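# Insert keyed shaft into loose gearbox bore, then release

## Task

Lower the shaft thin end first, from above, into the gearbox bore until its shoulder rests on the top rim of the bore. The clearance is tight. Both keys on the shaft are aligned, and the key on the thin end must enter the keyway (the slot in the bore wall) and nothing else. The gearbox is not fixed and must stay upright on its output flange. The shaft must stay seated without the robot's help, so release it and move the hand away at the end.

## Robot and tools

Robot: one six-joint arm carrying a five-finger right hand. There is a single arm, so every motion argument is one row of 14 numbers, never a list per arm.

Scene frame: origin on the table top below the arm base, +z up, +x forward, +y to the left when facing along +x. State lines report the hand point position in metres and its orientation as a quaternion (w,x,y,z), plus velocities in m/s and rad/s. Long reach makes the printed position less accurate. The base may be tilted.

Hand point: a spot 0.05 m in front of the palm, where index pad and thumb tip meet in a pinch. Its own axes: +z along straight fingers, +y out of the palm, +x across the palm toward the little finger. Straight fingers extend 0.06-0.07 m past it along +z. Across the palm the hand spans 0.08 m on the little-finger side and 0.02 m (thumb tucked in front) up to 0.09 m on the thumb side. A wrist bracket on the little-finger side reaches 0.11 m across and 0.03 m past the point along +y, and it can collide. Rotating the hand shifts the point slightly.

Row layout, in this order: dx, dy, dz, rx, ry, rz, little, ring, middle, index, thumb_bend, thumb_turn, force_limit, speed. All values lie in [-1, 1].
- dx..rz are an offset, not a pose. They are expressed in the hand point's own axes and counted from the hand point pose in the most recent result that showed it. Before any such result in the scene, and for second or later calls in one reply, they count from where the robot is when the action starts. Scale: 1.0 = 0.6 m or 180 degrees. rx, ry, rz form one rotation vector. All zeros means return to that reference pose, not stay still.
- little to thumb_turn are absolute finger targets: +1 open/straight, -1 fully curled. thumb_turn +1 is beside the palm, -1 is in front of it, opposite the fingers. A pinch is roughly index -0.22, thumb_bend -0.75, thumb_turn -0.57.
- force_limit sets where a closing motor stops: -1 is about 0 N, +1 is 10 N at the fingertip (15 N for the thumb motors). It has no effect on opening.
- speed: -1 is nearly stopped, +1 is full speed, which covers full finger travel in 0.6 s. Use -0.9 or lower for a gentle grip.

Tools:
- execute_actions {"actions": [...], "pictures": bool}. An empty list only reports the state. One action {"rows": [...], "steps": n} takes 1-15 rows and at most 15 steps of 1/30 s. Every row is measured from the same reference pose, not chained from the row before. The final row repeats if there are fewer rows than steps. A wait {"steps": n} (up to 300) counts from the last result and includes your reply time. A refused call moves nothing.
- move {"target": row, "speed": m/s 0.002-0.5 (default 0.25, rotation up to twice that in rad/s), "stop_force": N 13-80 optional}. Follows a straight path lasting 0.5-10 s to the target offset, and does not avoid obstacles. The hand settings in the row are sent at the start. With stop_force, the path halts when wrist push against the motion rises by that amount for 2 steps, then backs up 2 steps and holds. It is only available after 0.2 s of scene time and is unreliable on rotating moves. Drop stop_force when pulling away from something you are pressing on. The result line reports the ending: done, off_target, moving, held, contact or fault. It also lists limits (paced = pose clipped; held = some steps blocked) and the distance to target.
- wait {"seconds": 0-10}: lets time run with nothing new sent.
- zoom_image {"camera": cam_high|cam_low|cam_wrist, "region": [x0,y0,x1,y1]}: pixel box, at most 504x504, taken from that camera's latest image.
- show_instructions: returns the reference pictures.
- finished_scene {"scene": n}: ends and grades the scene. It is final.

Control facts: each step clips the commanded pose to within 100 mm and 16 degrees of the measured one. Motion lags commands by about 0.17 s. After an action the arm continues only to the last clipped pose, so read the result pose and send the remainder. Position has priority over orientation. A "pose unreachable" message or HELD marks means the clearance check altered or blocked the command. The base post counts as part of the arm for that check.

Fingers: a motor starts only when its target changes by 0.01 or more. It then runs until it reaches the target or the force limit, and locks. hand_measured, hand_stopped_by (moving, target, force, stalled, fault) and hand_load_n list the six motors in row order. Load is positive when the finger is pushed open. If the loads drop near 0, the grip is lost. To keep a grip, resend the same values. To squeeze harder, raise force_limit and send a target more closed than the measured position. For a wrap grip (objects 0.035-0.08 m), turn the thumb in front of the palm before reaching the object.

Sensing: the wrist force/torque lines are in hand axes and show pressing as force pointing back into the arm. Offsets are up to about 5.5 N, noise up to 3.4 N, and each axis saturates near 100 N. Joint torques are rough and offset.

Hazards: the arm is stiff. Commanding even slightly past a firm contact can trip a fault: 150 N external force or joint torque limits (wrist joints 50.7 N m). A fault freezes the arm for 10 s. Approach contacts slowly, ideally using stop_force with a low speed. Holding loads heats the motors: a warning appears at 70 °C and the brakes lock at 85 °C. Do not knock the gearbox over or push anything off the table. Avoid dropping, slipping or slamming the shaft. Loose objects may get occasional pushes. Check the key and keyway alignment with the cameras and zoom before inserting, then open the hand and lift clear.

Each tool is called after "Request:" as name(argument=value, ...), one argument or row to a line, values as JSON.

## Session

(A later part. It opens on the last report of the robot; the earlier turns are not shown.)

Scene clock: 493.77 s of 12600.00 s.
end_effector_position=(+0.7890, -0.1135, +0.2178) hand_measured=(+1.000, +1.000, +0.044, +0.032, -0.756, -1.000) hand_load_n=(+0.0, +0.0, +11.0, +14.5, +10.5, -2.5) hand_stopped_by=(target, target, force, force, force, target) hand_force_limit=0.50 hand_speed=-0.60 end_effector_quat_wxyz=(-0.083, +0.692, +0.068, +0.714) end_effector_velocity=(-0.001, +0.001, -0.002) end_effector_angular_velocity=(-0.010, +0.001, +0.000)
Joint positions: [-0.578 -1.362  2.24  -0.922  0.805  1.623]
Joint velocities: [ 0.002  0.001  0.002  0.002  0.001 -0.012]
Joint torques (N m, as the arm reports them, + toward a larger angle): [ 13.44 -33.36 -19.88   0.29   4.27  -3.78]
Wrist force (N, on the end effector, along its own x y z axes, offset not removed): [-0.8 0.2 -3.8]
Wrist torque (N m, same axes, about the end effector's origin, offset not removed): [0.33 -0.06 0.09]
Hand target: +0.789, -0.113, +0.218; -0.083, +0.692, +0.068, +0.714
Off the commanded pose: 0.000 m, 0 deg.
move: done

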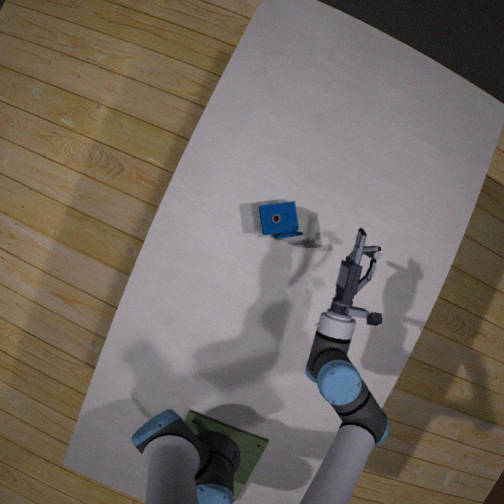

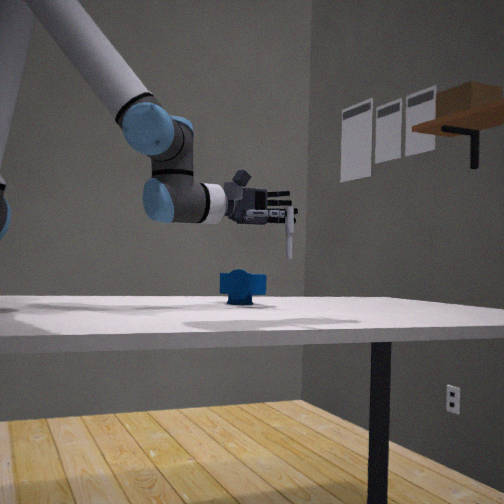

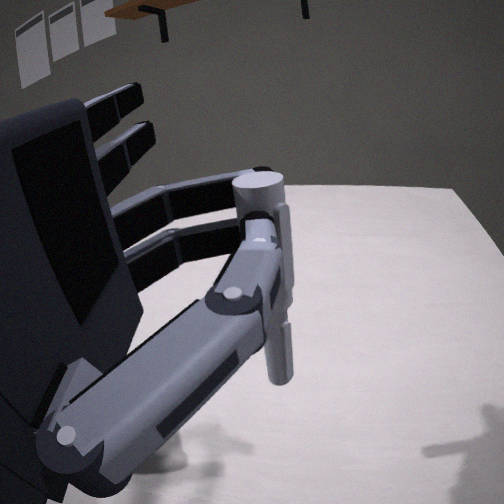

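Request:
move(
  target=[0.017,-0.378,0.053,-0.272,0,0,1,1,-0.45,-0.35,-0.85,-1,0.5,-0.6],
  speed=0.12,
)

Scene clock: 509.97 s of 12600.00 s.
end_effector_position=(+0.7722, +0.1146, +0.2338) hand_measured=(+1.000, +1.000, +0.044, +0.032, -0.756, -1.000) hand_load_n=(+0.0, +0.0, +11.0, +14.5, +10.0, -2.5) hand_stopped_by=(target, target, force, force, force, target) hand_force_limit=0.50 hand_speed=-0.60 end_effector_quat_wxyz=(+0.210, +0.665, -0.234, +0.677) end_effector_velocity=(-0.001, +0.003, -0.001) end_effector_angular_velocity=(+0.001, +0.004, -0.014)
Joint positions: [ 0.209 -1.19   1.927 -0.74   2.444  1.607]
Joint velocities: [ 0.007  0.006 -0.01   0.009  0.021  0.002]
Joint torques (N m, as the arm reports them, + toward a larger angle): [ 14.65 -52.65 -46.06   1.19   3.29   3.78]
Wrist force (N, on the end effector, along its own x y z axes, offset not removed): [-4.4 3.0 -6.8]
Wrist torque (N m, same axes, about the end effector's origin, offset not removed): [1.13 0.54 -0.11]
Hand target: +0.772, +0.115, +0.234; +0.210, +0.665, -0.235, +0.677
Off the commanded pose: 0.001 m, 0 deg.
After step 90, 9.20 s passed at rest.
move: done

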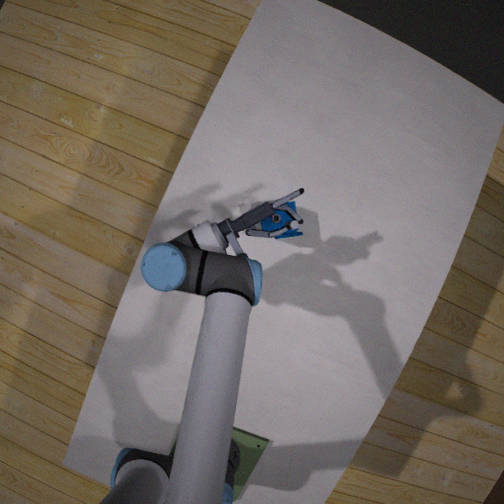

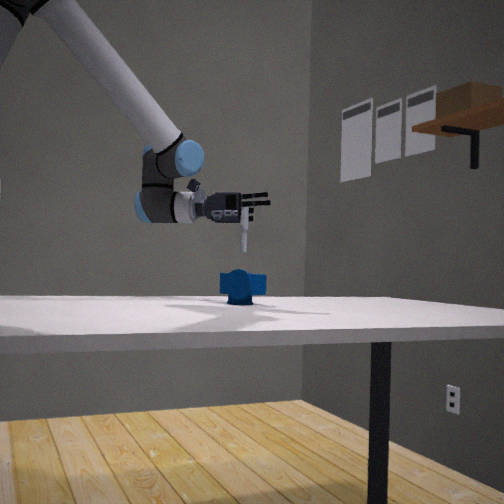

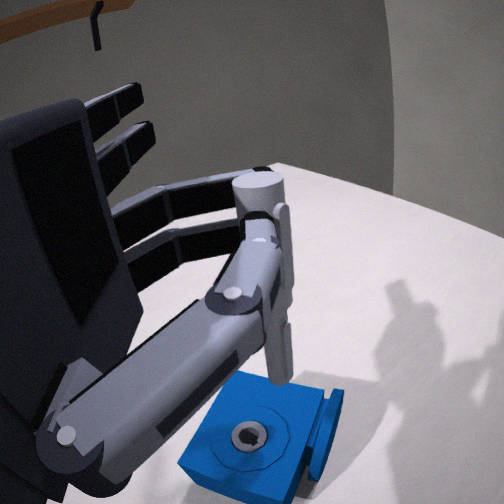

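Request:
zoom_image(
  camera="cam_wrist",
  region=[200,330,340,480],
)

Request:
zoom_image(
  camera="cam_low",
  region=[200,190,290,310],
)

Region (200, 330, 340, 480) of cam_wrist's 504x504 image, scaled by 3.360, with more detail than that image has; it fills the left 470 columns of this view, and the rest is white.

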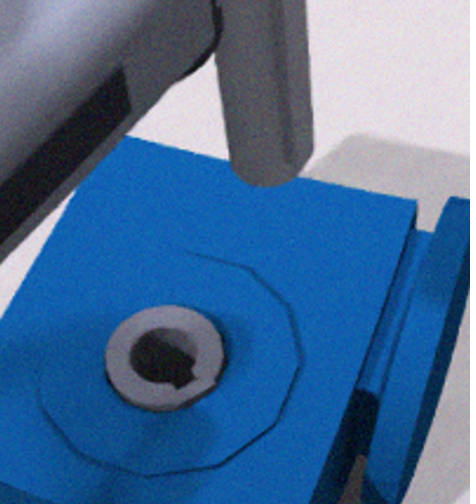

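Region (200, 190, 290, 310) of cam_low's 504x504 image, scaled by 4.200, with more detail than that image has; it fills the left 378 columns of this view, and the rest is white.

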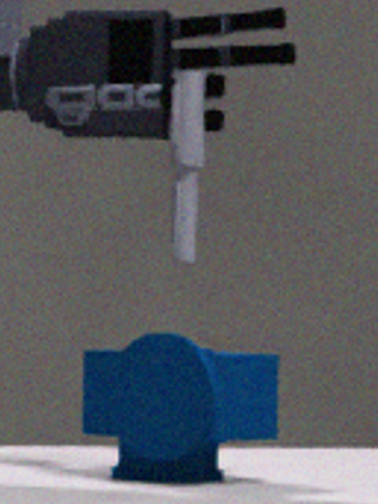

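Request:
move(
  target=[-0.05,-0.033,0,-0.02,0,-0.012,1,1,-0.45,-0.35,-0.85,-1,0.5,-0.6],
  speed=0.04,
)

Request:
zoom_image(
  camera="cam_wrist",
  region=[200,330,340,480],
)

Request:
zoom_image(
  camera="cam_low",
  region=[200,210,290,310],
)

Request:
zoom_image(
  camera="cam_high",
  region=[230,160,330,260],
)

Scene clock: 531.50 s of 12600.00 s.
end_effector_position=(+0.7847, +0.1312, +0.2047) hand_measured=(+1.000, +1.000, +0.044, +0.032, -0.756, -1.000) hand_load_n=(+0.0, +0.0, +11.0, +14.5, +10.0, -2.5) hand_stopped_by=(target, target, force, force, force, target) hand_force_limit=0.50 hand_speed=-0.60 end_effector_quat_wxyz=(+0.243, +0.663, -0.243, +0.666) end_effector_velocity=(+0.000, +0.000, -0.003) end_effector_angular_velocity=(-0.001, +0.002, -0.005)
Joint positions: [ 0.24  -1.105  1.865 -0.761  2.538  1.571]
Joint velocities: [ 0.001  0.006 -0.003 -0.002  0.006 -0.   ]
Joint torques (N m, as the arm reports them, + toward a larger angle): [ 15.24 -59.9  -45.93  -3.44   3.44  -4.19]
Wrist force (N, on the end effector, along its own x y z axes, offset not removed): [3.6 -2.0 -1.6]
Wrist torque (N m, same axes, about the end effector's origin, offset not removed): [-0.23 -0.72 0.18]
Hand target: +0.785, +0.131, +0.205; +0.243, +0.663, -0.243, +0.665
Off the commanded pose: 0.000 m, 0 deg.
After step 90, 17.23 s passed at rest.
move: done

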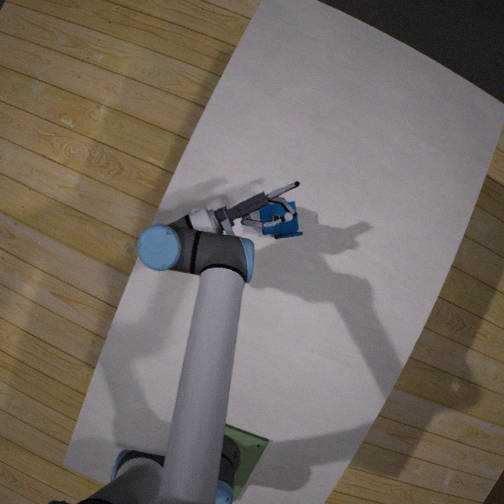

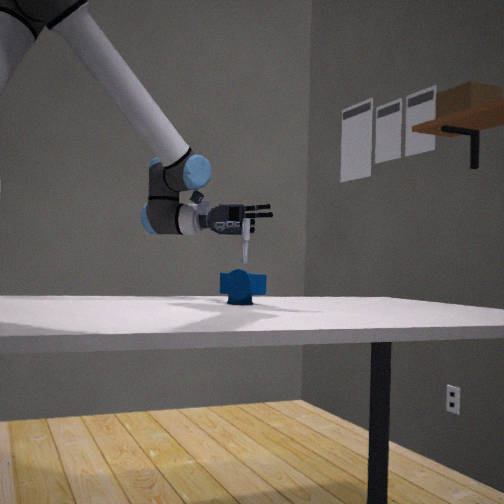

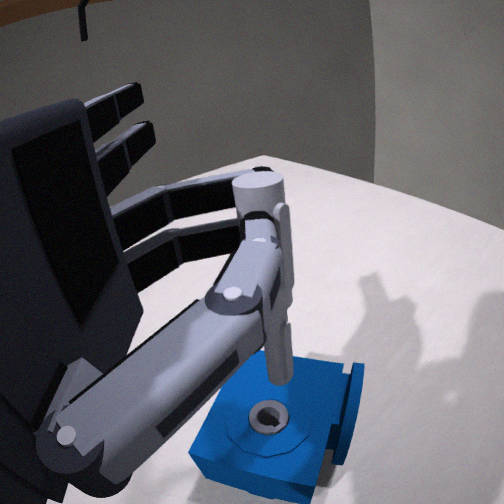

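Region (200, 330, 340, 480) of cam_wrist's 504x504 image, scaled by 3.360, with more detail than that image has; it fills the left 470 columns of this view, and the rest is white.

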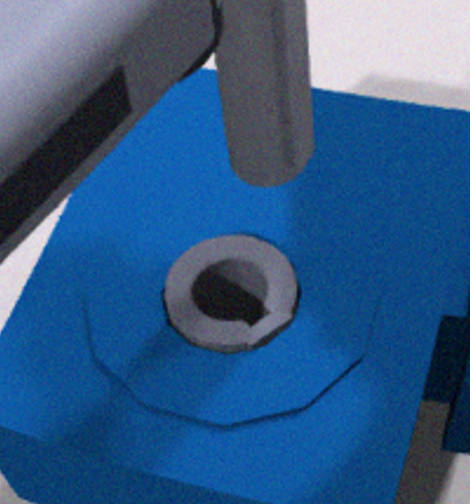

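Region (200, 210, 290, 310) of cam_low's 504x504 image, scaled by 5.040, with more detail than that image has; it fills the left 454 columns of this view, and the rest is white.

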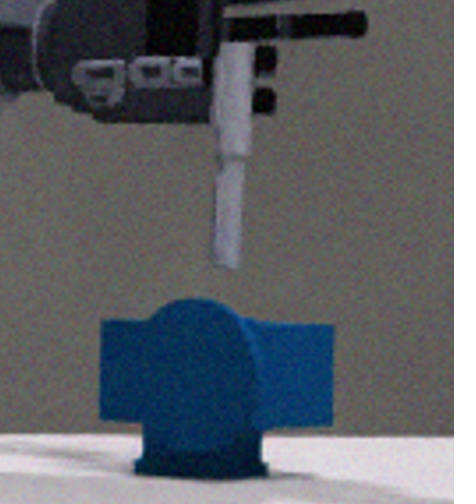

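Region (230, 160, 330, 260) of cam_high's 504x504 image, scaled by 5.040, with more detail than that image has.

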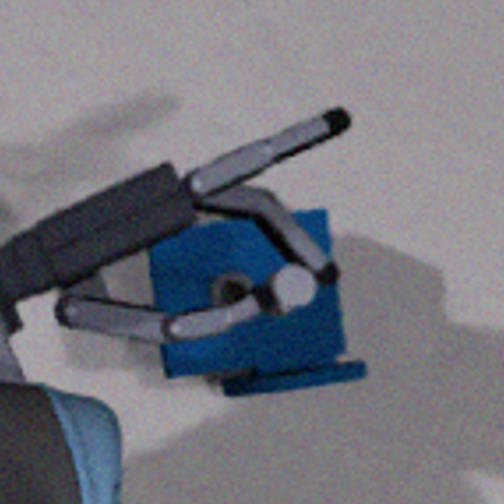

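Request:
move(
  target=[-0.0133,0,0,0,0,0,1,1,-0.45,-0.35,-0.85,-1,0.5,-0.6],
  speed=0.02,
)

Request:
zoom_image(
  camera="cam_wrist",
  region=[200,330,340,480],
)

Request:
zoom_image(
  camera="cam_low",
  region=[200,210,290,310],
)

Scene clock: 543.90 s of 12600.00 s.
end_effector_position=(+0.7847, +0.1313, +0.1969) hand_measured=(+1.000, +1.000, +0.044, +0.032, -0.756, -1.000) hand_load_n=(+0.0, +0.0, +11.0, +14.5, +10.0, -2.5) hand_stopped_by=(target, target, force, force, force, target) hand_force_limit=0.50 hand_speed=-0.60 end_effector_quat_wxyz=(+0.243, +0.663, -0.243, +0.666) end_effector_velocity=(-0.000, -0.001, -0.002) end_effector_angular_velocity=(+0.000, -0.001, -0.001)
Joint positions: [ 0.24  -1.096  1.868 -0.774  2.538  1.571]
Joint velocities: [-0.001  0.002  0.001 -0.004  0.    -0.   ]
Joint torques (N m, as the arm reports them, + toward a larger angle): [-20.54 -59.92 -22.97  -2.88  -3.13   3.92]
Wrist force (N, on the end effector, along its own x y z axes, offset not removed): [2.3 0.3 -8.0]
Wrist torque (N m, same axes, about the end effector's origin, offset not removed): [0.50 -0.49 0.25]
Hand target: +0.785, +0.131, +0.197; +0.243, +0.663, -0.243, +0.666
Off the commanded pose: 0.000 m, 0 deg.
After step 90, 8.63 s passed at rest.
move: done

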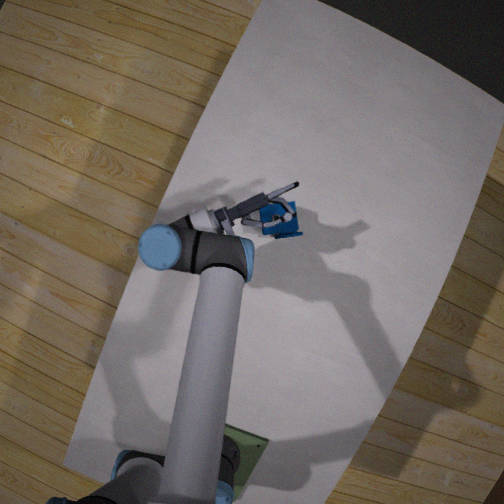

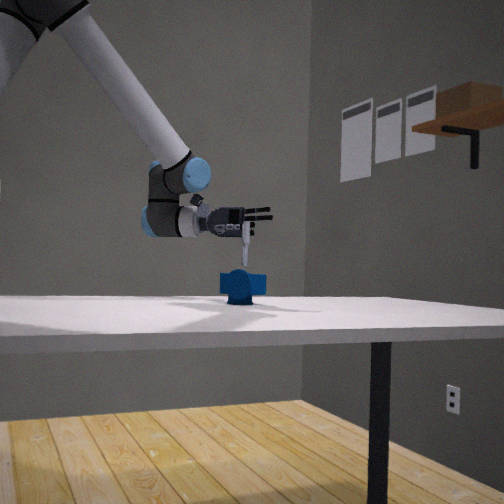

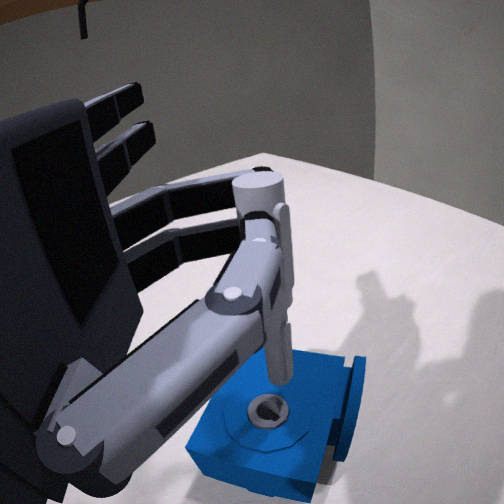

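Region (200, 330, 340, 480) of cam_wrist's 504x504 image, scaled by 3.360, with more detail than that image has; it fills the left 470 columns of this view, and the rest is white.

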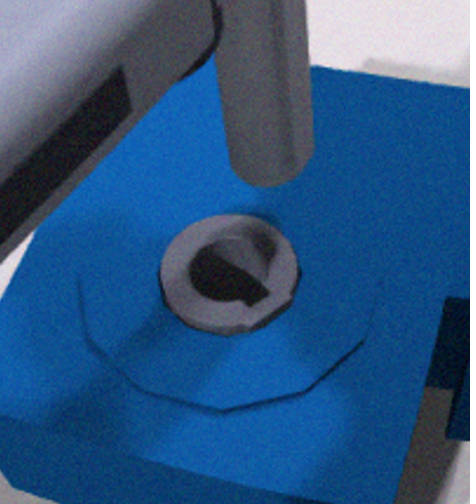

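Region (200, 210, 290, 310) of cam_low's 504x504 image, scaled by 5.040, with more detail than that image has; it fills the left 454 columns of this view, and the rest is white.

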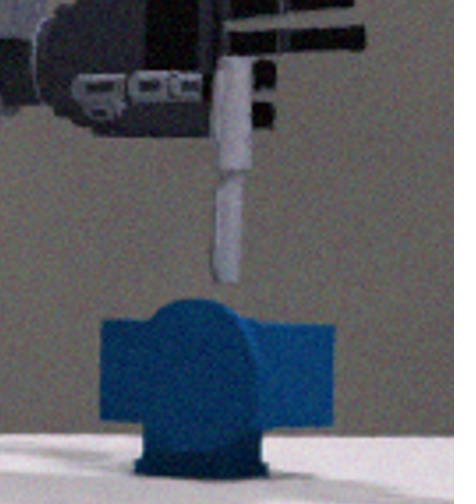

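Request:
move(
  target=[0,-0.02,-0.024,0,0,0,1,1,-0.45,-0.35,-0.85,-1,0.5,-0.6],
  speed=0.03,
)

Request:
zoom_image(
  camera="cam_wrist",
  region=[200,330,340,480],
)

Request:
zoom_image(
  camera="cam_low",
  region=[200,210,290,310],
)

Scene clock: 553.87 s of 12600.00 s.
end_effector_position=(+0.7847, +0.1312, +0.1967) hand_measured=(+1.000, +1.000, +0.044, +0.032, -0.756, -1.000) hand_load_n=(+0.0, +0.0, +11.0, +14.5, +10.0, -2.5) hand_stopped_by=(target, target, force, force, force, target) hand_force_limit=0.50 hand_speed=-0.60 end_effector_quat_wxyz=(+0.243, +0.663, -0.243, +0.666) end_effector_velocity=(+0.001, +0.000, -0.000) end_effector_angular_velocity=(-0.000, -0.000, +0.000)
Joint positions: [ 0.24  -1.096  1.869 -0.774  2.538  1.571]
Joint velocities: [ 0.     0.001 -0.001 -0.     0.    -0.001]
Joint torques (N m, as the arm reports them, + toward a larger angle): [-19.48 -56.46 -22.61  -2.9   -2.84   3.25]
Wrist force (N, on the end effector, along its own x y z axes, offset not removed): [-3.6 5.4 -3.8]
Wrist torque (N m, same axes, about the end effector's origin, offset not removed): [1.16 0.33 0.05]
Hand target: +0.785, +0.131, +0.197; +0.243, +0.663, -0.243, +0.666
Off the commanded pose: 0.019 m, 0 deg.
After step 90, 6.10 s passed at rest.
move: held; limits=held; held on 25 of 26 steps, including the last
pose unreachable: on one or more control steps of this call an arm could not follow its commanded pose, so it was not sent that pose on those steps. On the call's last step it was still not sent that pose. It may still have moved: this result reports where it is.
cause: the commanded pose would bring two parts of the arm too close to each other (joints 4 (wrist 1) to 6 (wrist 3) lie between them).

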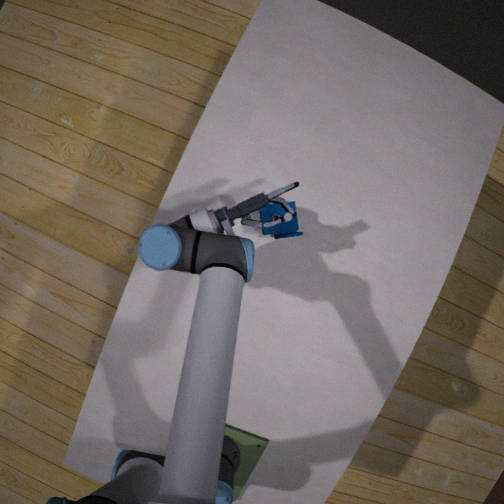

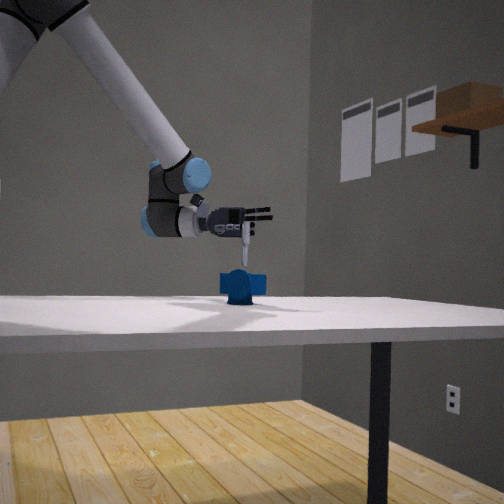

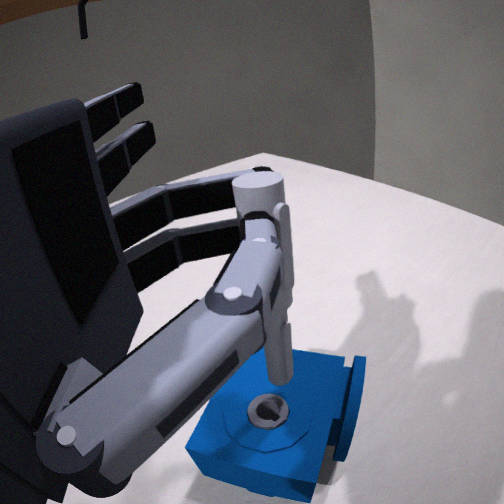

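Region (200, 330, 340, 480) of cam_wrist's 504x504 image, scaled by 3.360, with more detail than that image has; it fills the left 470 columns of this view, and the rest is white.

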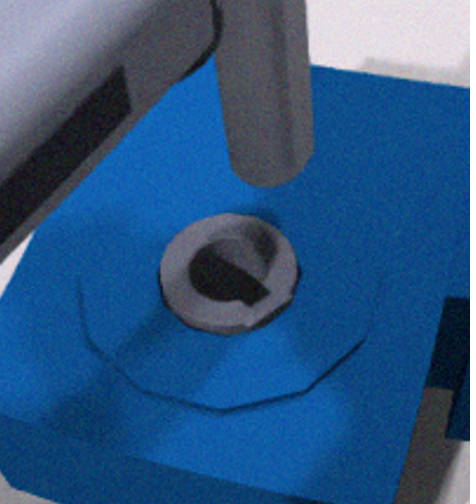

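Region (200, 210, 290, 310) of cam_low's 504x504 image, scaled by 5.040, with more detail than that image has; it fills the left 454 columns of this view, and the rest is white.

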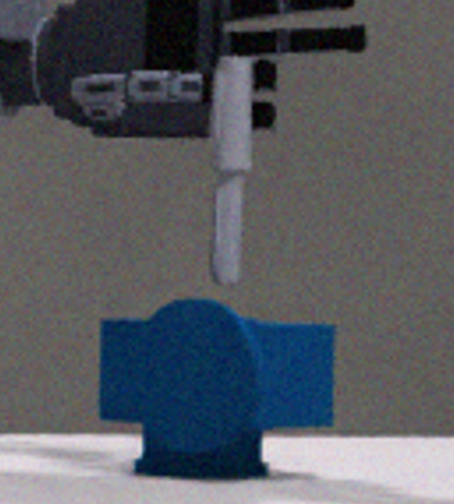

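Request:
move(
  target=[0,-0.02,-0.024,0.016,0,0,1,1,-0.45,-0.35,-0.85,-1,0.5,-0.6],
  speed=0.02,
)

Request:
zoom_image(
  camera="cam_wrist",
  region=[200,330,340,480],
)

Request:
zoom_image(
  camera="cam_low",
  region=[200,210,290,310],
)

Scene clock: 566.27 s of 12600.00 s.
end_effector_position=(+0.7815, +0.1494, +0.1967) hand_measured=(+1.000, +1.000, +0.044, +0.032, -0.756, -1.000) hand_load_n=(+0.0, +0.0, +11.0, +14.5, +10.0, -2.5) hand_stopped_by=(target, target, force, force, force, target) hand_force_limit=0.50 hand_speed=-0.60 end_effector_quat_wxyz=(+0.227, +0.668, -0.226, +0.671) end_effector_velocity=(-0.001, +0.003, -0.002) end_effector_angular_velocity=(-0.000, +0.002, +0.007)
Joint positions: [ 0.26  -1.105  1.883 -0.78   2.508  1.571]
Joint velocities: [ 0.003  0.     0.003 -0.    -0.004  0.001]
Joint torques (N m, as the arm reports them, + toward a larger angle): [ 14.4  -95.5  -21.85  -3.45  -2.9   -2.25]
Wrist force (N, on the end effector, along its own x y z axes, offset not removed): [-6.0 2.3 -4.7]
Wrist torque (N m, same axes, about the end effector's origin, offset not removed): [0.75 0.84 -0.37]
Hand target: +0.781, +0.150, +0.197; +0.226, +0.668, -0.226, +0.671
Off the commanded pose: 0.000 m, 0 deg.
After step 90, 7.90 s passed at rest.
move: done

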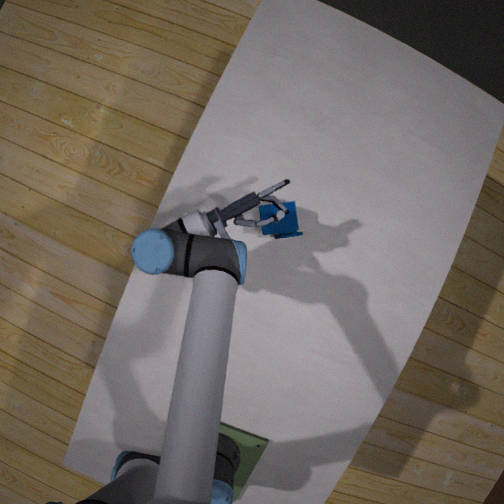

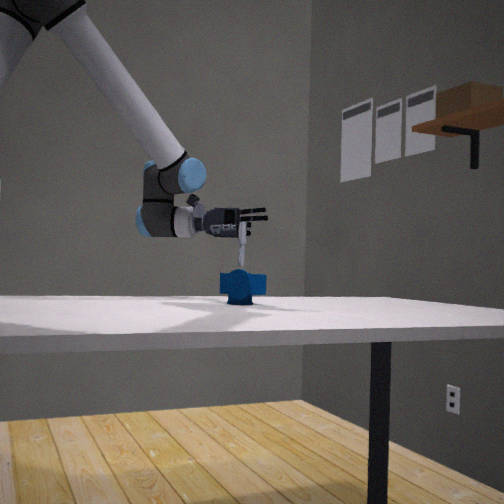

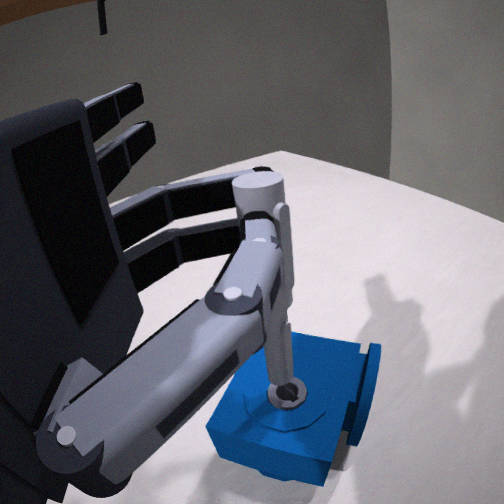

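Region (200, 330, 340, 480) of cam_wrist's 504x504 image, scaled by 3.360, with more detail than that image has; it fills the left 470 columns of this view, and the rest is white.

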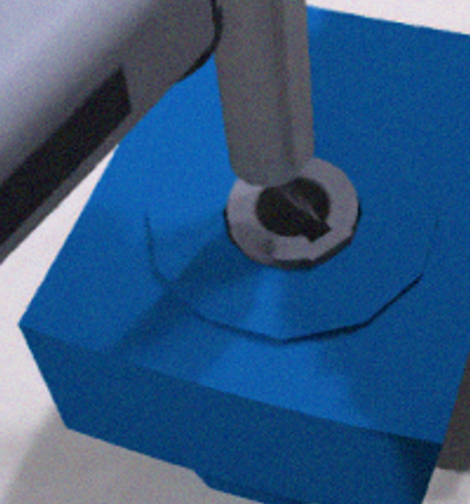

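Region (200, 210, 290, 310) of cam_low's 504x504 image, scaled by 5.040, with more detail than that image has; it fills the left 454 columns of this view, and the rest is white.

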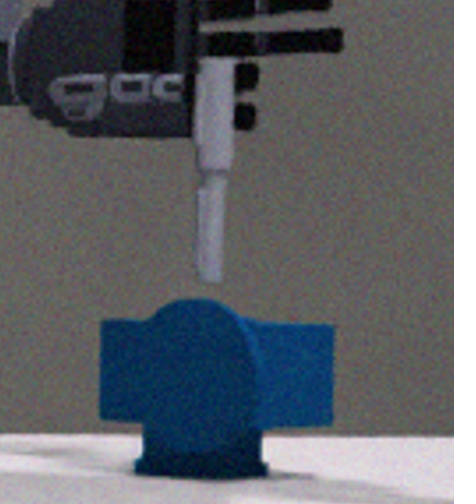

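Request:
move(
  target=[-0.0133,0.006,-0.003,0,0,0,1,1,-0.45,-0.35,-0.85,-1,0.5,-0.6],
  speed=0.02,
)

Request:
zoom_image(
  camera="cam_wrist",
  region=[230,330,330,430],
)

Request:
zoom_image(
  camera="cam_low",
  region=[200,210,290,310],
)

Scene clock: 571.10 s of 12600.00 s.
end_effector_position=(+0.7780, +0.1477, +0.1889) hand_measured=(+1.000, +1.000, +0.044, +0.032, -0.756, -1.000) hand_load_n=(+0.0, +0.0, +11.0, +14.5, +10.0, -2.5) hand_stopped_by=(target, target, force, force, force, target) hand_force_limit=0.50 hand_speed=-0.60 end_effector_quat_wxyz=(+0.227, +0.668, -0.226, +0.671) end_effector_velocity=(-0.001, -0.001, -0.002) end_effector_angular_velocity=(+0.001, -0.001, -0.002)
Joint positions: [ 0.259 -1.1    1.895 -0.797  2.507  1.571]
Joint velocities: [-0.001  0.001  0.004 -0.005  0.001  0.001]
Joint torques (N m, as the arm reports them, + toward a larger angle): [-21.53 -54.72 -21.45  -3.5   -3.15   3.32]
Wrist force (N, on the end effector, along its own x y z axes, offset not removed): [-1.4 1.7 -2.5]
Wrist torque (N m, same axes, about the end effector's origin, offset not removed): [0.45 -0.09 -0.13]
Hand target: +0.778, +0.148, +0.189; +0.227, +0.668, -0.226, +0.671
Off the commanded pose: 0.000 m, 0 deg.
After step 90, 1.07 s passed at rest.
move: done

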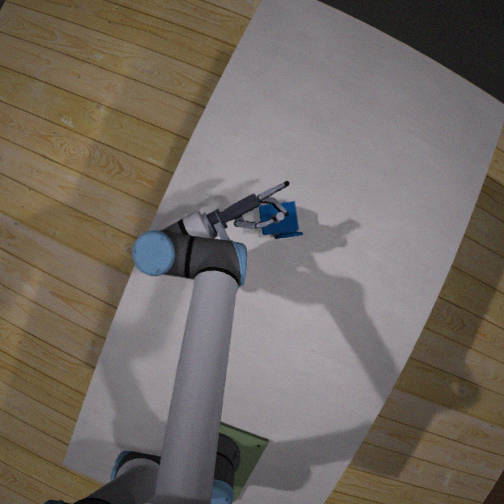

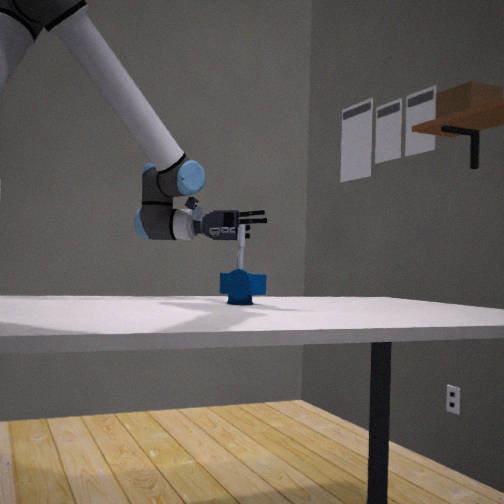

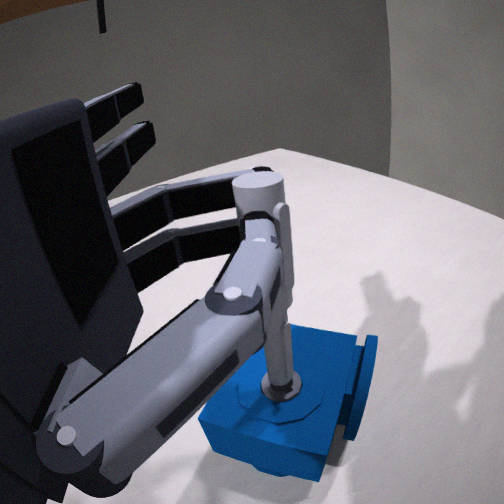

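Region (230, 330, 330, 430) of cam_wrist's 504x504 image, scaled by 5.040, with more detail than that image has.

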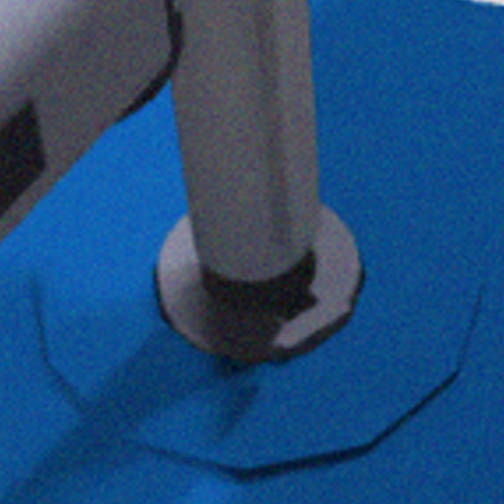

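Region (200, 210, 290, 310) of cam_low's 504x504 image, scaled by 5.040, with more detail than that image has; it fills the left 454 columns of this view, and the rest is white.

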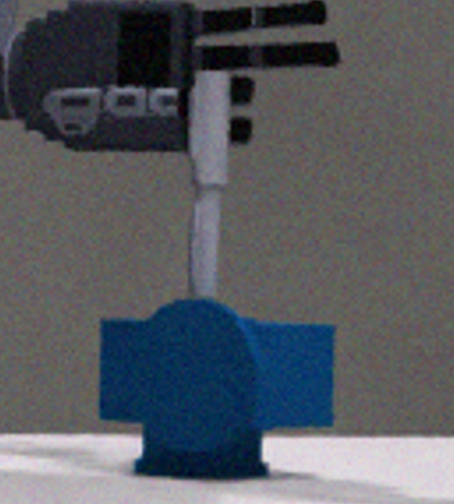

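Request:
move(
  target=[-0.005,-0.0013,0.0017,0,0,0,1,1,-0.45,-0.35,-0.85,-1,0.5,-0.6],
  speed=0.006,
  stop_force=13,
)

Request:
zoom_image(
  camera="cam_wrist",
  region=[230,330,330,430],
)

Scene clock: 576.27 s of 12600.00 s.
end_effector_position=(+0.7793, +0.1477, +0.1860) hand_measured=(+1.000, +1.000, +0.044, +0.032, -0.756, -1.000) hand_load_n=(+0.0, +0.0, +11.0, +14.5, +10.0, -2.5) hand_stopped_by=(target, target, force, force, force, target) hand_force_limit=0.50 hand_speed=-0.60 end_effector_quat_wxyz=(+0.227, +0.668, -0.226, +0.671) end_effector_velocity=(+0.000, -0.000, -0.002) end_effector_angular_velocity=(-0.000, +0.003, -0.000)
Joint positions: [ 0.258 -1.095  1.894 -0.8    2.506  1.571]
Joint velocities: [-0.001  0.003 -0.     0.    -0.001  0.001]
Joint torques (N m, as the arm reports them, + toward a larger angle): [-20.35 -55.89 -44.56  -2.95  -3.32   1.01]
Wrist force (N, on the end effector, along its own x y z axes, offset not removed): [-2.1 0.3 -3.5]
Wrist torque (N m, same axes, about the end effector's origin, offset not removed): [0.15 0.15 -0.09]
Hand target: +0.779, +0.148, +0.186; +0.227, +0.668, -0.226, +0.671
Off the commanded pose: 0.000 m, 0 deg.
After step 90, 1.43 s passed at rest.
move: done

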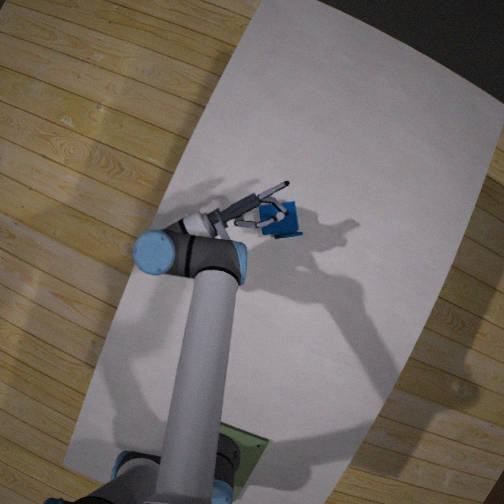

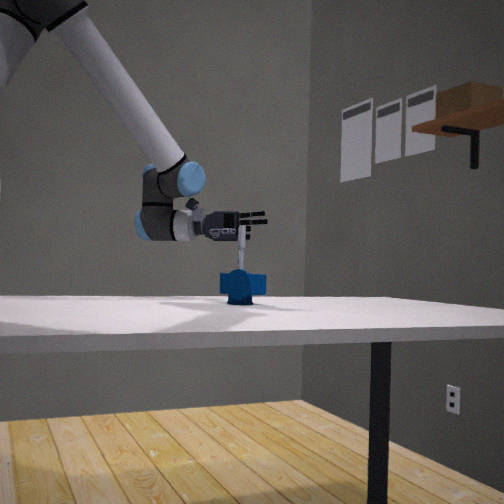

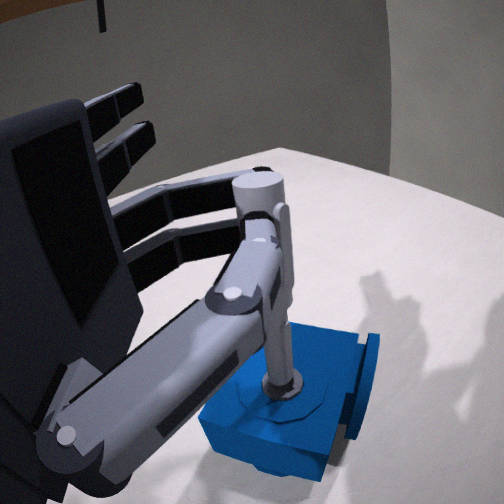

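Region (230, 330, 330, 430) of cam_wrist's 504x504 image, scaled by 5.040, with more detail than that image has.

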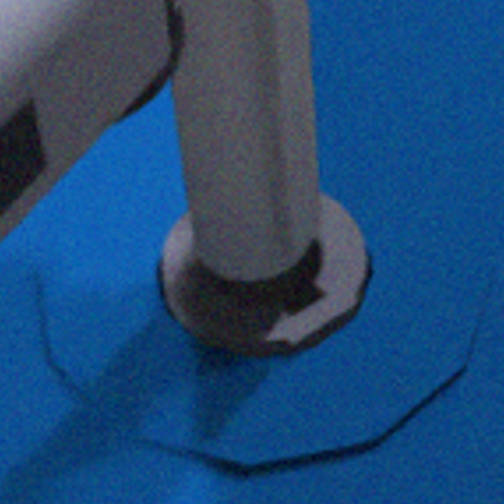

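Request:
move(
  target=[0,0.0033,-0.004,0,0,0,1,1,-0.45,-0.35,-0.85,-1,0.5,-0.6],
  speed=0.008,
)

Request:
zoom_image(
  camera="cam_wrist",
  region=[230,330,330,430],
)

Request:
zoom_image(
  camera="cam_low",
  region=[210,230,270,290],
)

Scene clock: 584.67 s of 12600.00 s.
end_effector_position=(+0.7763, +0.1476, +0.1860) hand_measured=(+1.000, +1.000, +0.044, +0.032, -0.756, -1.000) hand_load_n=(+0.0, +0.0, +11.0, +14.5, +10.0, -2.5) hand_stopped_by=(target, target, force, force, force, target) hand_force_limit=0.50 hand_speed=-0.60 end_effector_quat_wxyz=(+0.227, +0.668, -0.226, +0.671) end_effector_velocity=(-0.002, -0.000, -0.001) end_effector_angular_velocity=(-0.001, +0.002, +0.000)
Joint positions: [ 0.259 -1.099  1.899 -0.803  2.507  1.571]
Joint velocities: [ 0.001 -0.001  0.003 -0.001  0.001 -0.001]
Joint torques (N m, as the arm reports them, + toward a larger angle): [ 19.62 -94.37 -23.38  -3.69   3.26  -0.53]
Wrist force (N, on the end effector, along its own x y z axes, offset not removed): [-3.9 -2.5 -4.0]
Wrist torque (N m, same axes, about the end effector's origin, offset not removed): [-0.27 0.50 -0.36]
Hand target: +0.776, +0.148, +0.186; +0.227, +0.668, -0.226, +0.671
Off the commanded pose: 0.000 m, 0 deg.
After step 90, 4.70 s passed at rest.
move: done

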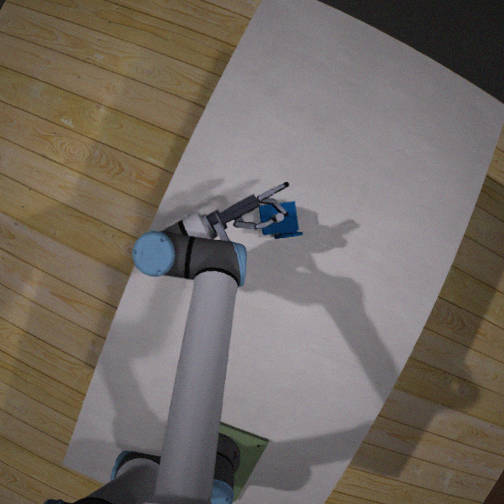

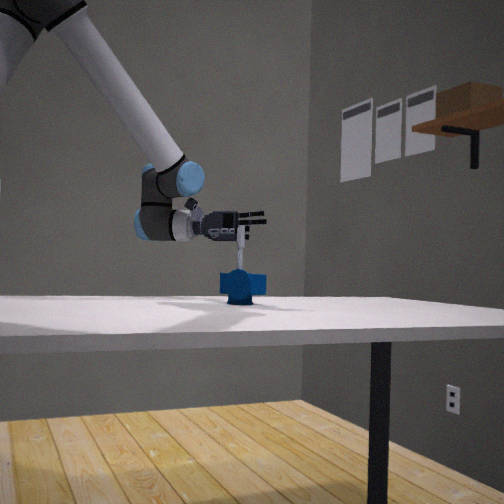

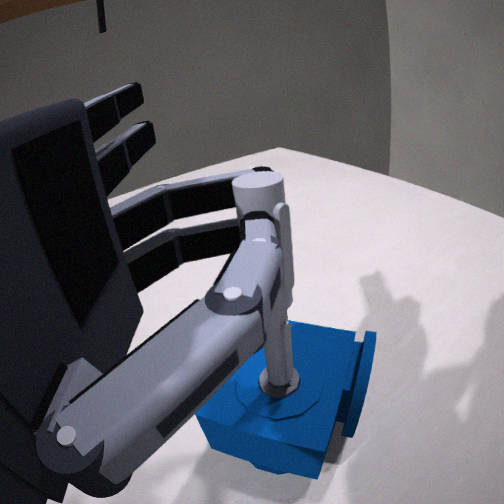

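Region (230, 330, 330, 430) of cam_wrist's 504x504 image, scaled by 5.040, with more detail than that image has.

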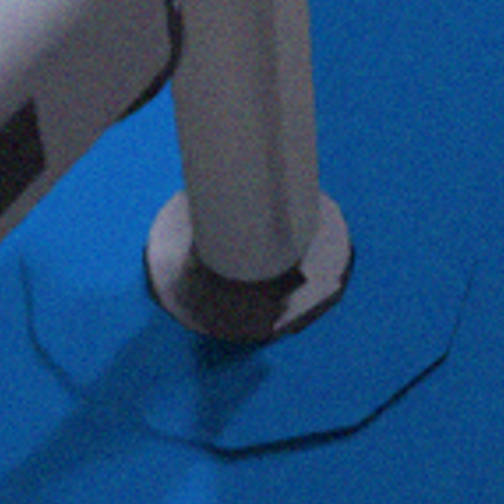

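Region (210, 230, 270, 290) of cam_low's 504x504 image, scaled by 8.400, with more detail than that image has.

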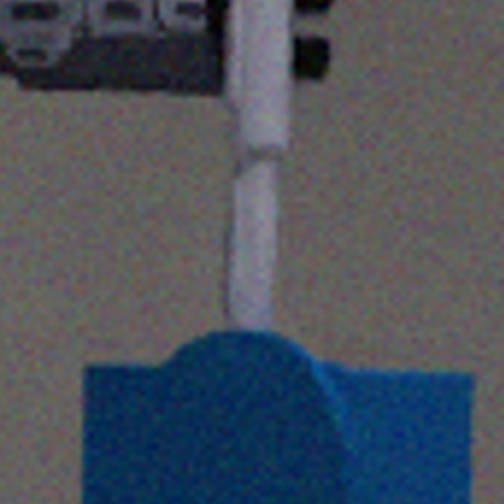

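Request:
move(
  target=[-0.006,0,0,0,0,0,1,1,-0.45,-0.35,-0.85,-1,0.5,-0.6],
  speed=0.004,
  stop_force=13,
)

Request:
zoom_image(
  camera="cam_wrist",
  region=[230,330,330,430],
)

Scene clock: 588.03 s of 12600.00 s.
end_effector_position=(+0.7763, +0.1476, +0.1825) hand_measured=(+1.000, +1.000, +0.044, +0.032, -0.756, -1.000) hand_load_n=(+0.0, +0.0, +11.0, +14.5, +10.0, -2.5) hand_stopped_by=(target, target, force, force, force, target) hand_force_limit=0.50 hand_speed=-0.60 end_effector_quat_wxyz=(+0.227, +0.668, -0.226, +0.671) end_effector_velocity=(+0.001, +0.000, -0.002) end_effector_angular_velocity=(+0.001, +0.000, +0.001)
Joint positions: [ 0.259 -1.094  1.901 -0.808  2.507  1.571]
Joint velocities: [-0.     0.003 -0.001 -0.001 -0.001  0.001]
Joint torques (N m, as the arm reports them, + toward a larger angle): [-11.21 -57.52 -22.49  -4.17  -1.06   0.25]
Wrist force (N, on the end effector, along its own x y z axes, offset not removed): [1.5 0.8 -2.3]
Wrist torque (N m, same axes, about the end effector's origin, offset not removed): [0.37 -0.41 0.12]
Hand target: +0.776, +0.148, +0.182; +0.227, +0.668, -0.226, +0.671
Off the commanded pose: 0.000 m, 0 deg.
move: done

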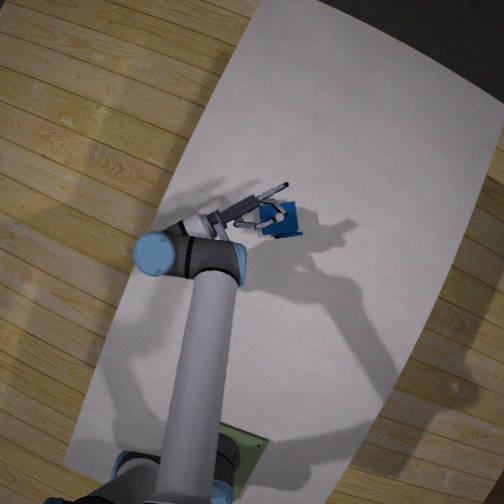

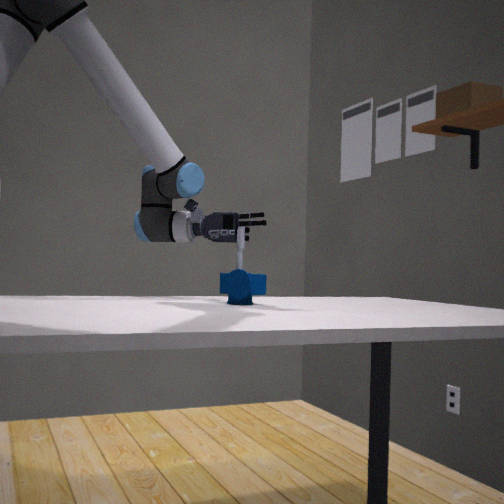

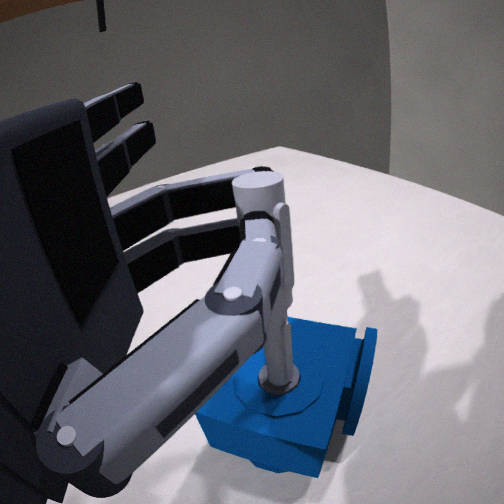

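Region (230, 330, 330, 430) of cam_wrist's 504x504 image, scaled by 5.040, with more detail than that image has.

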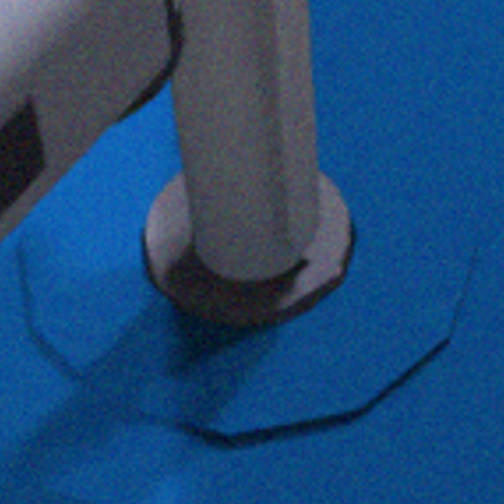

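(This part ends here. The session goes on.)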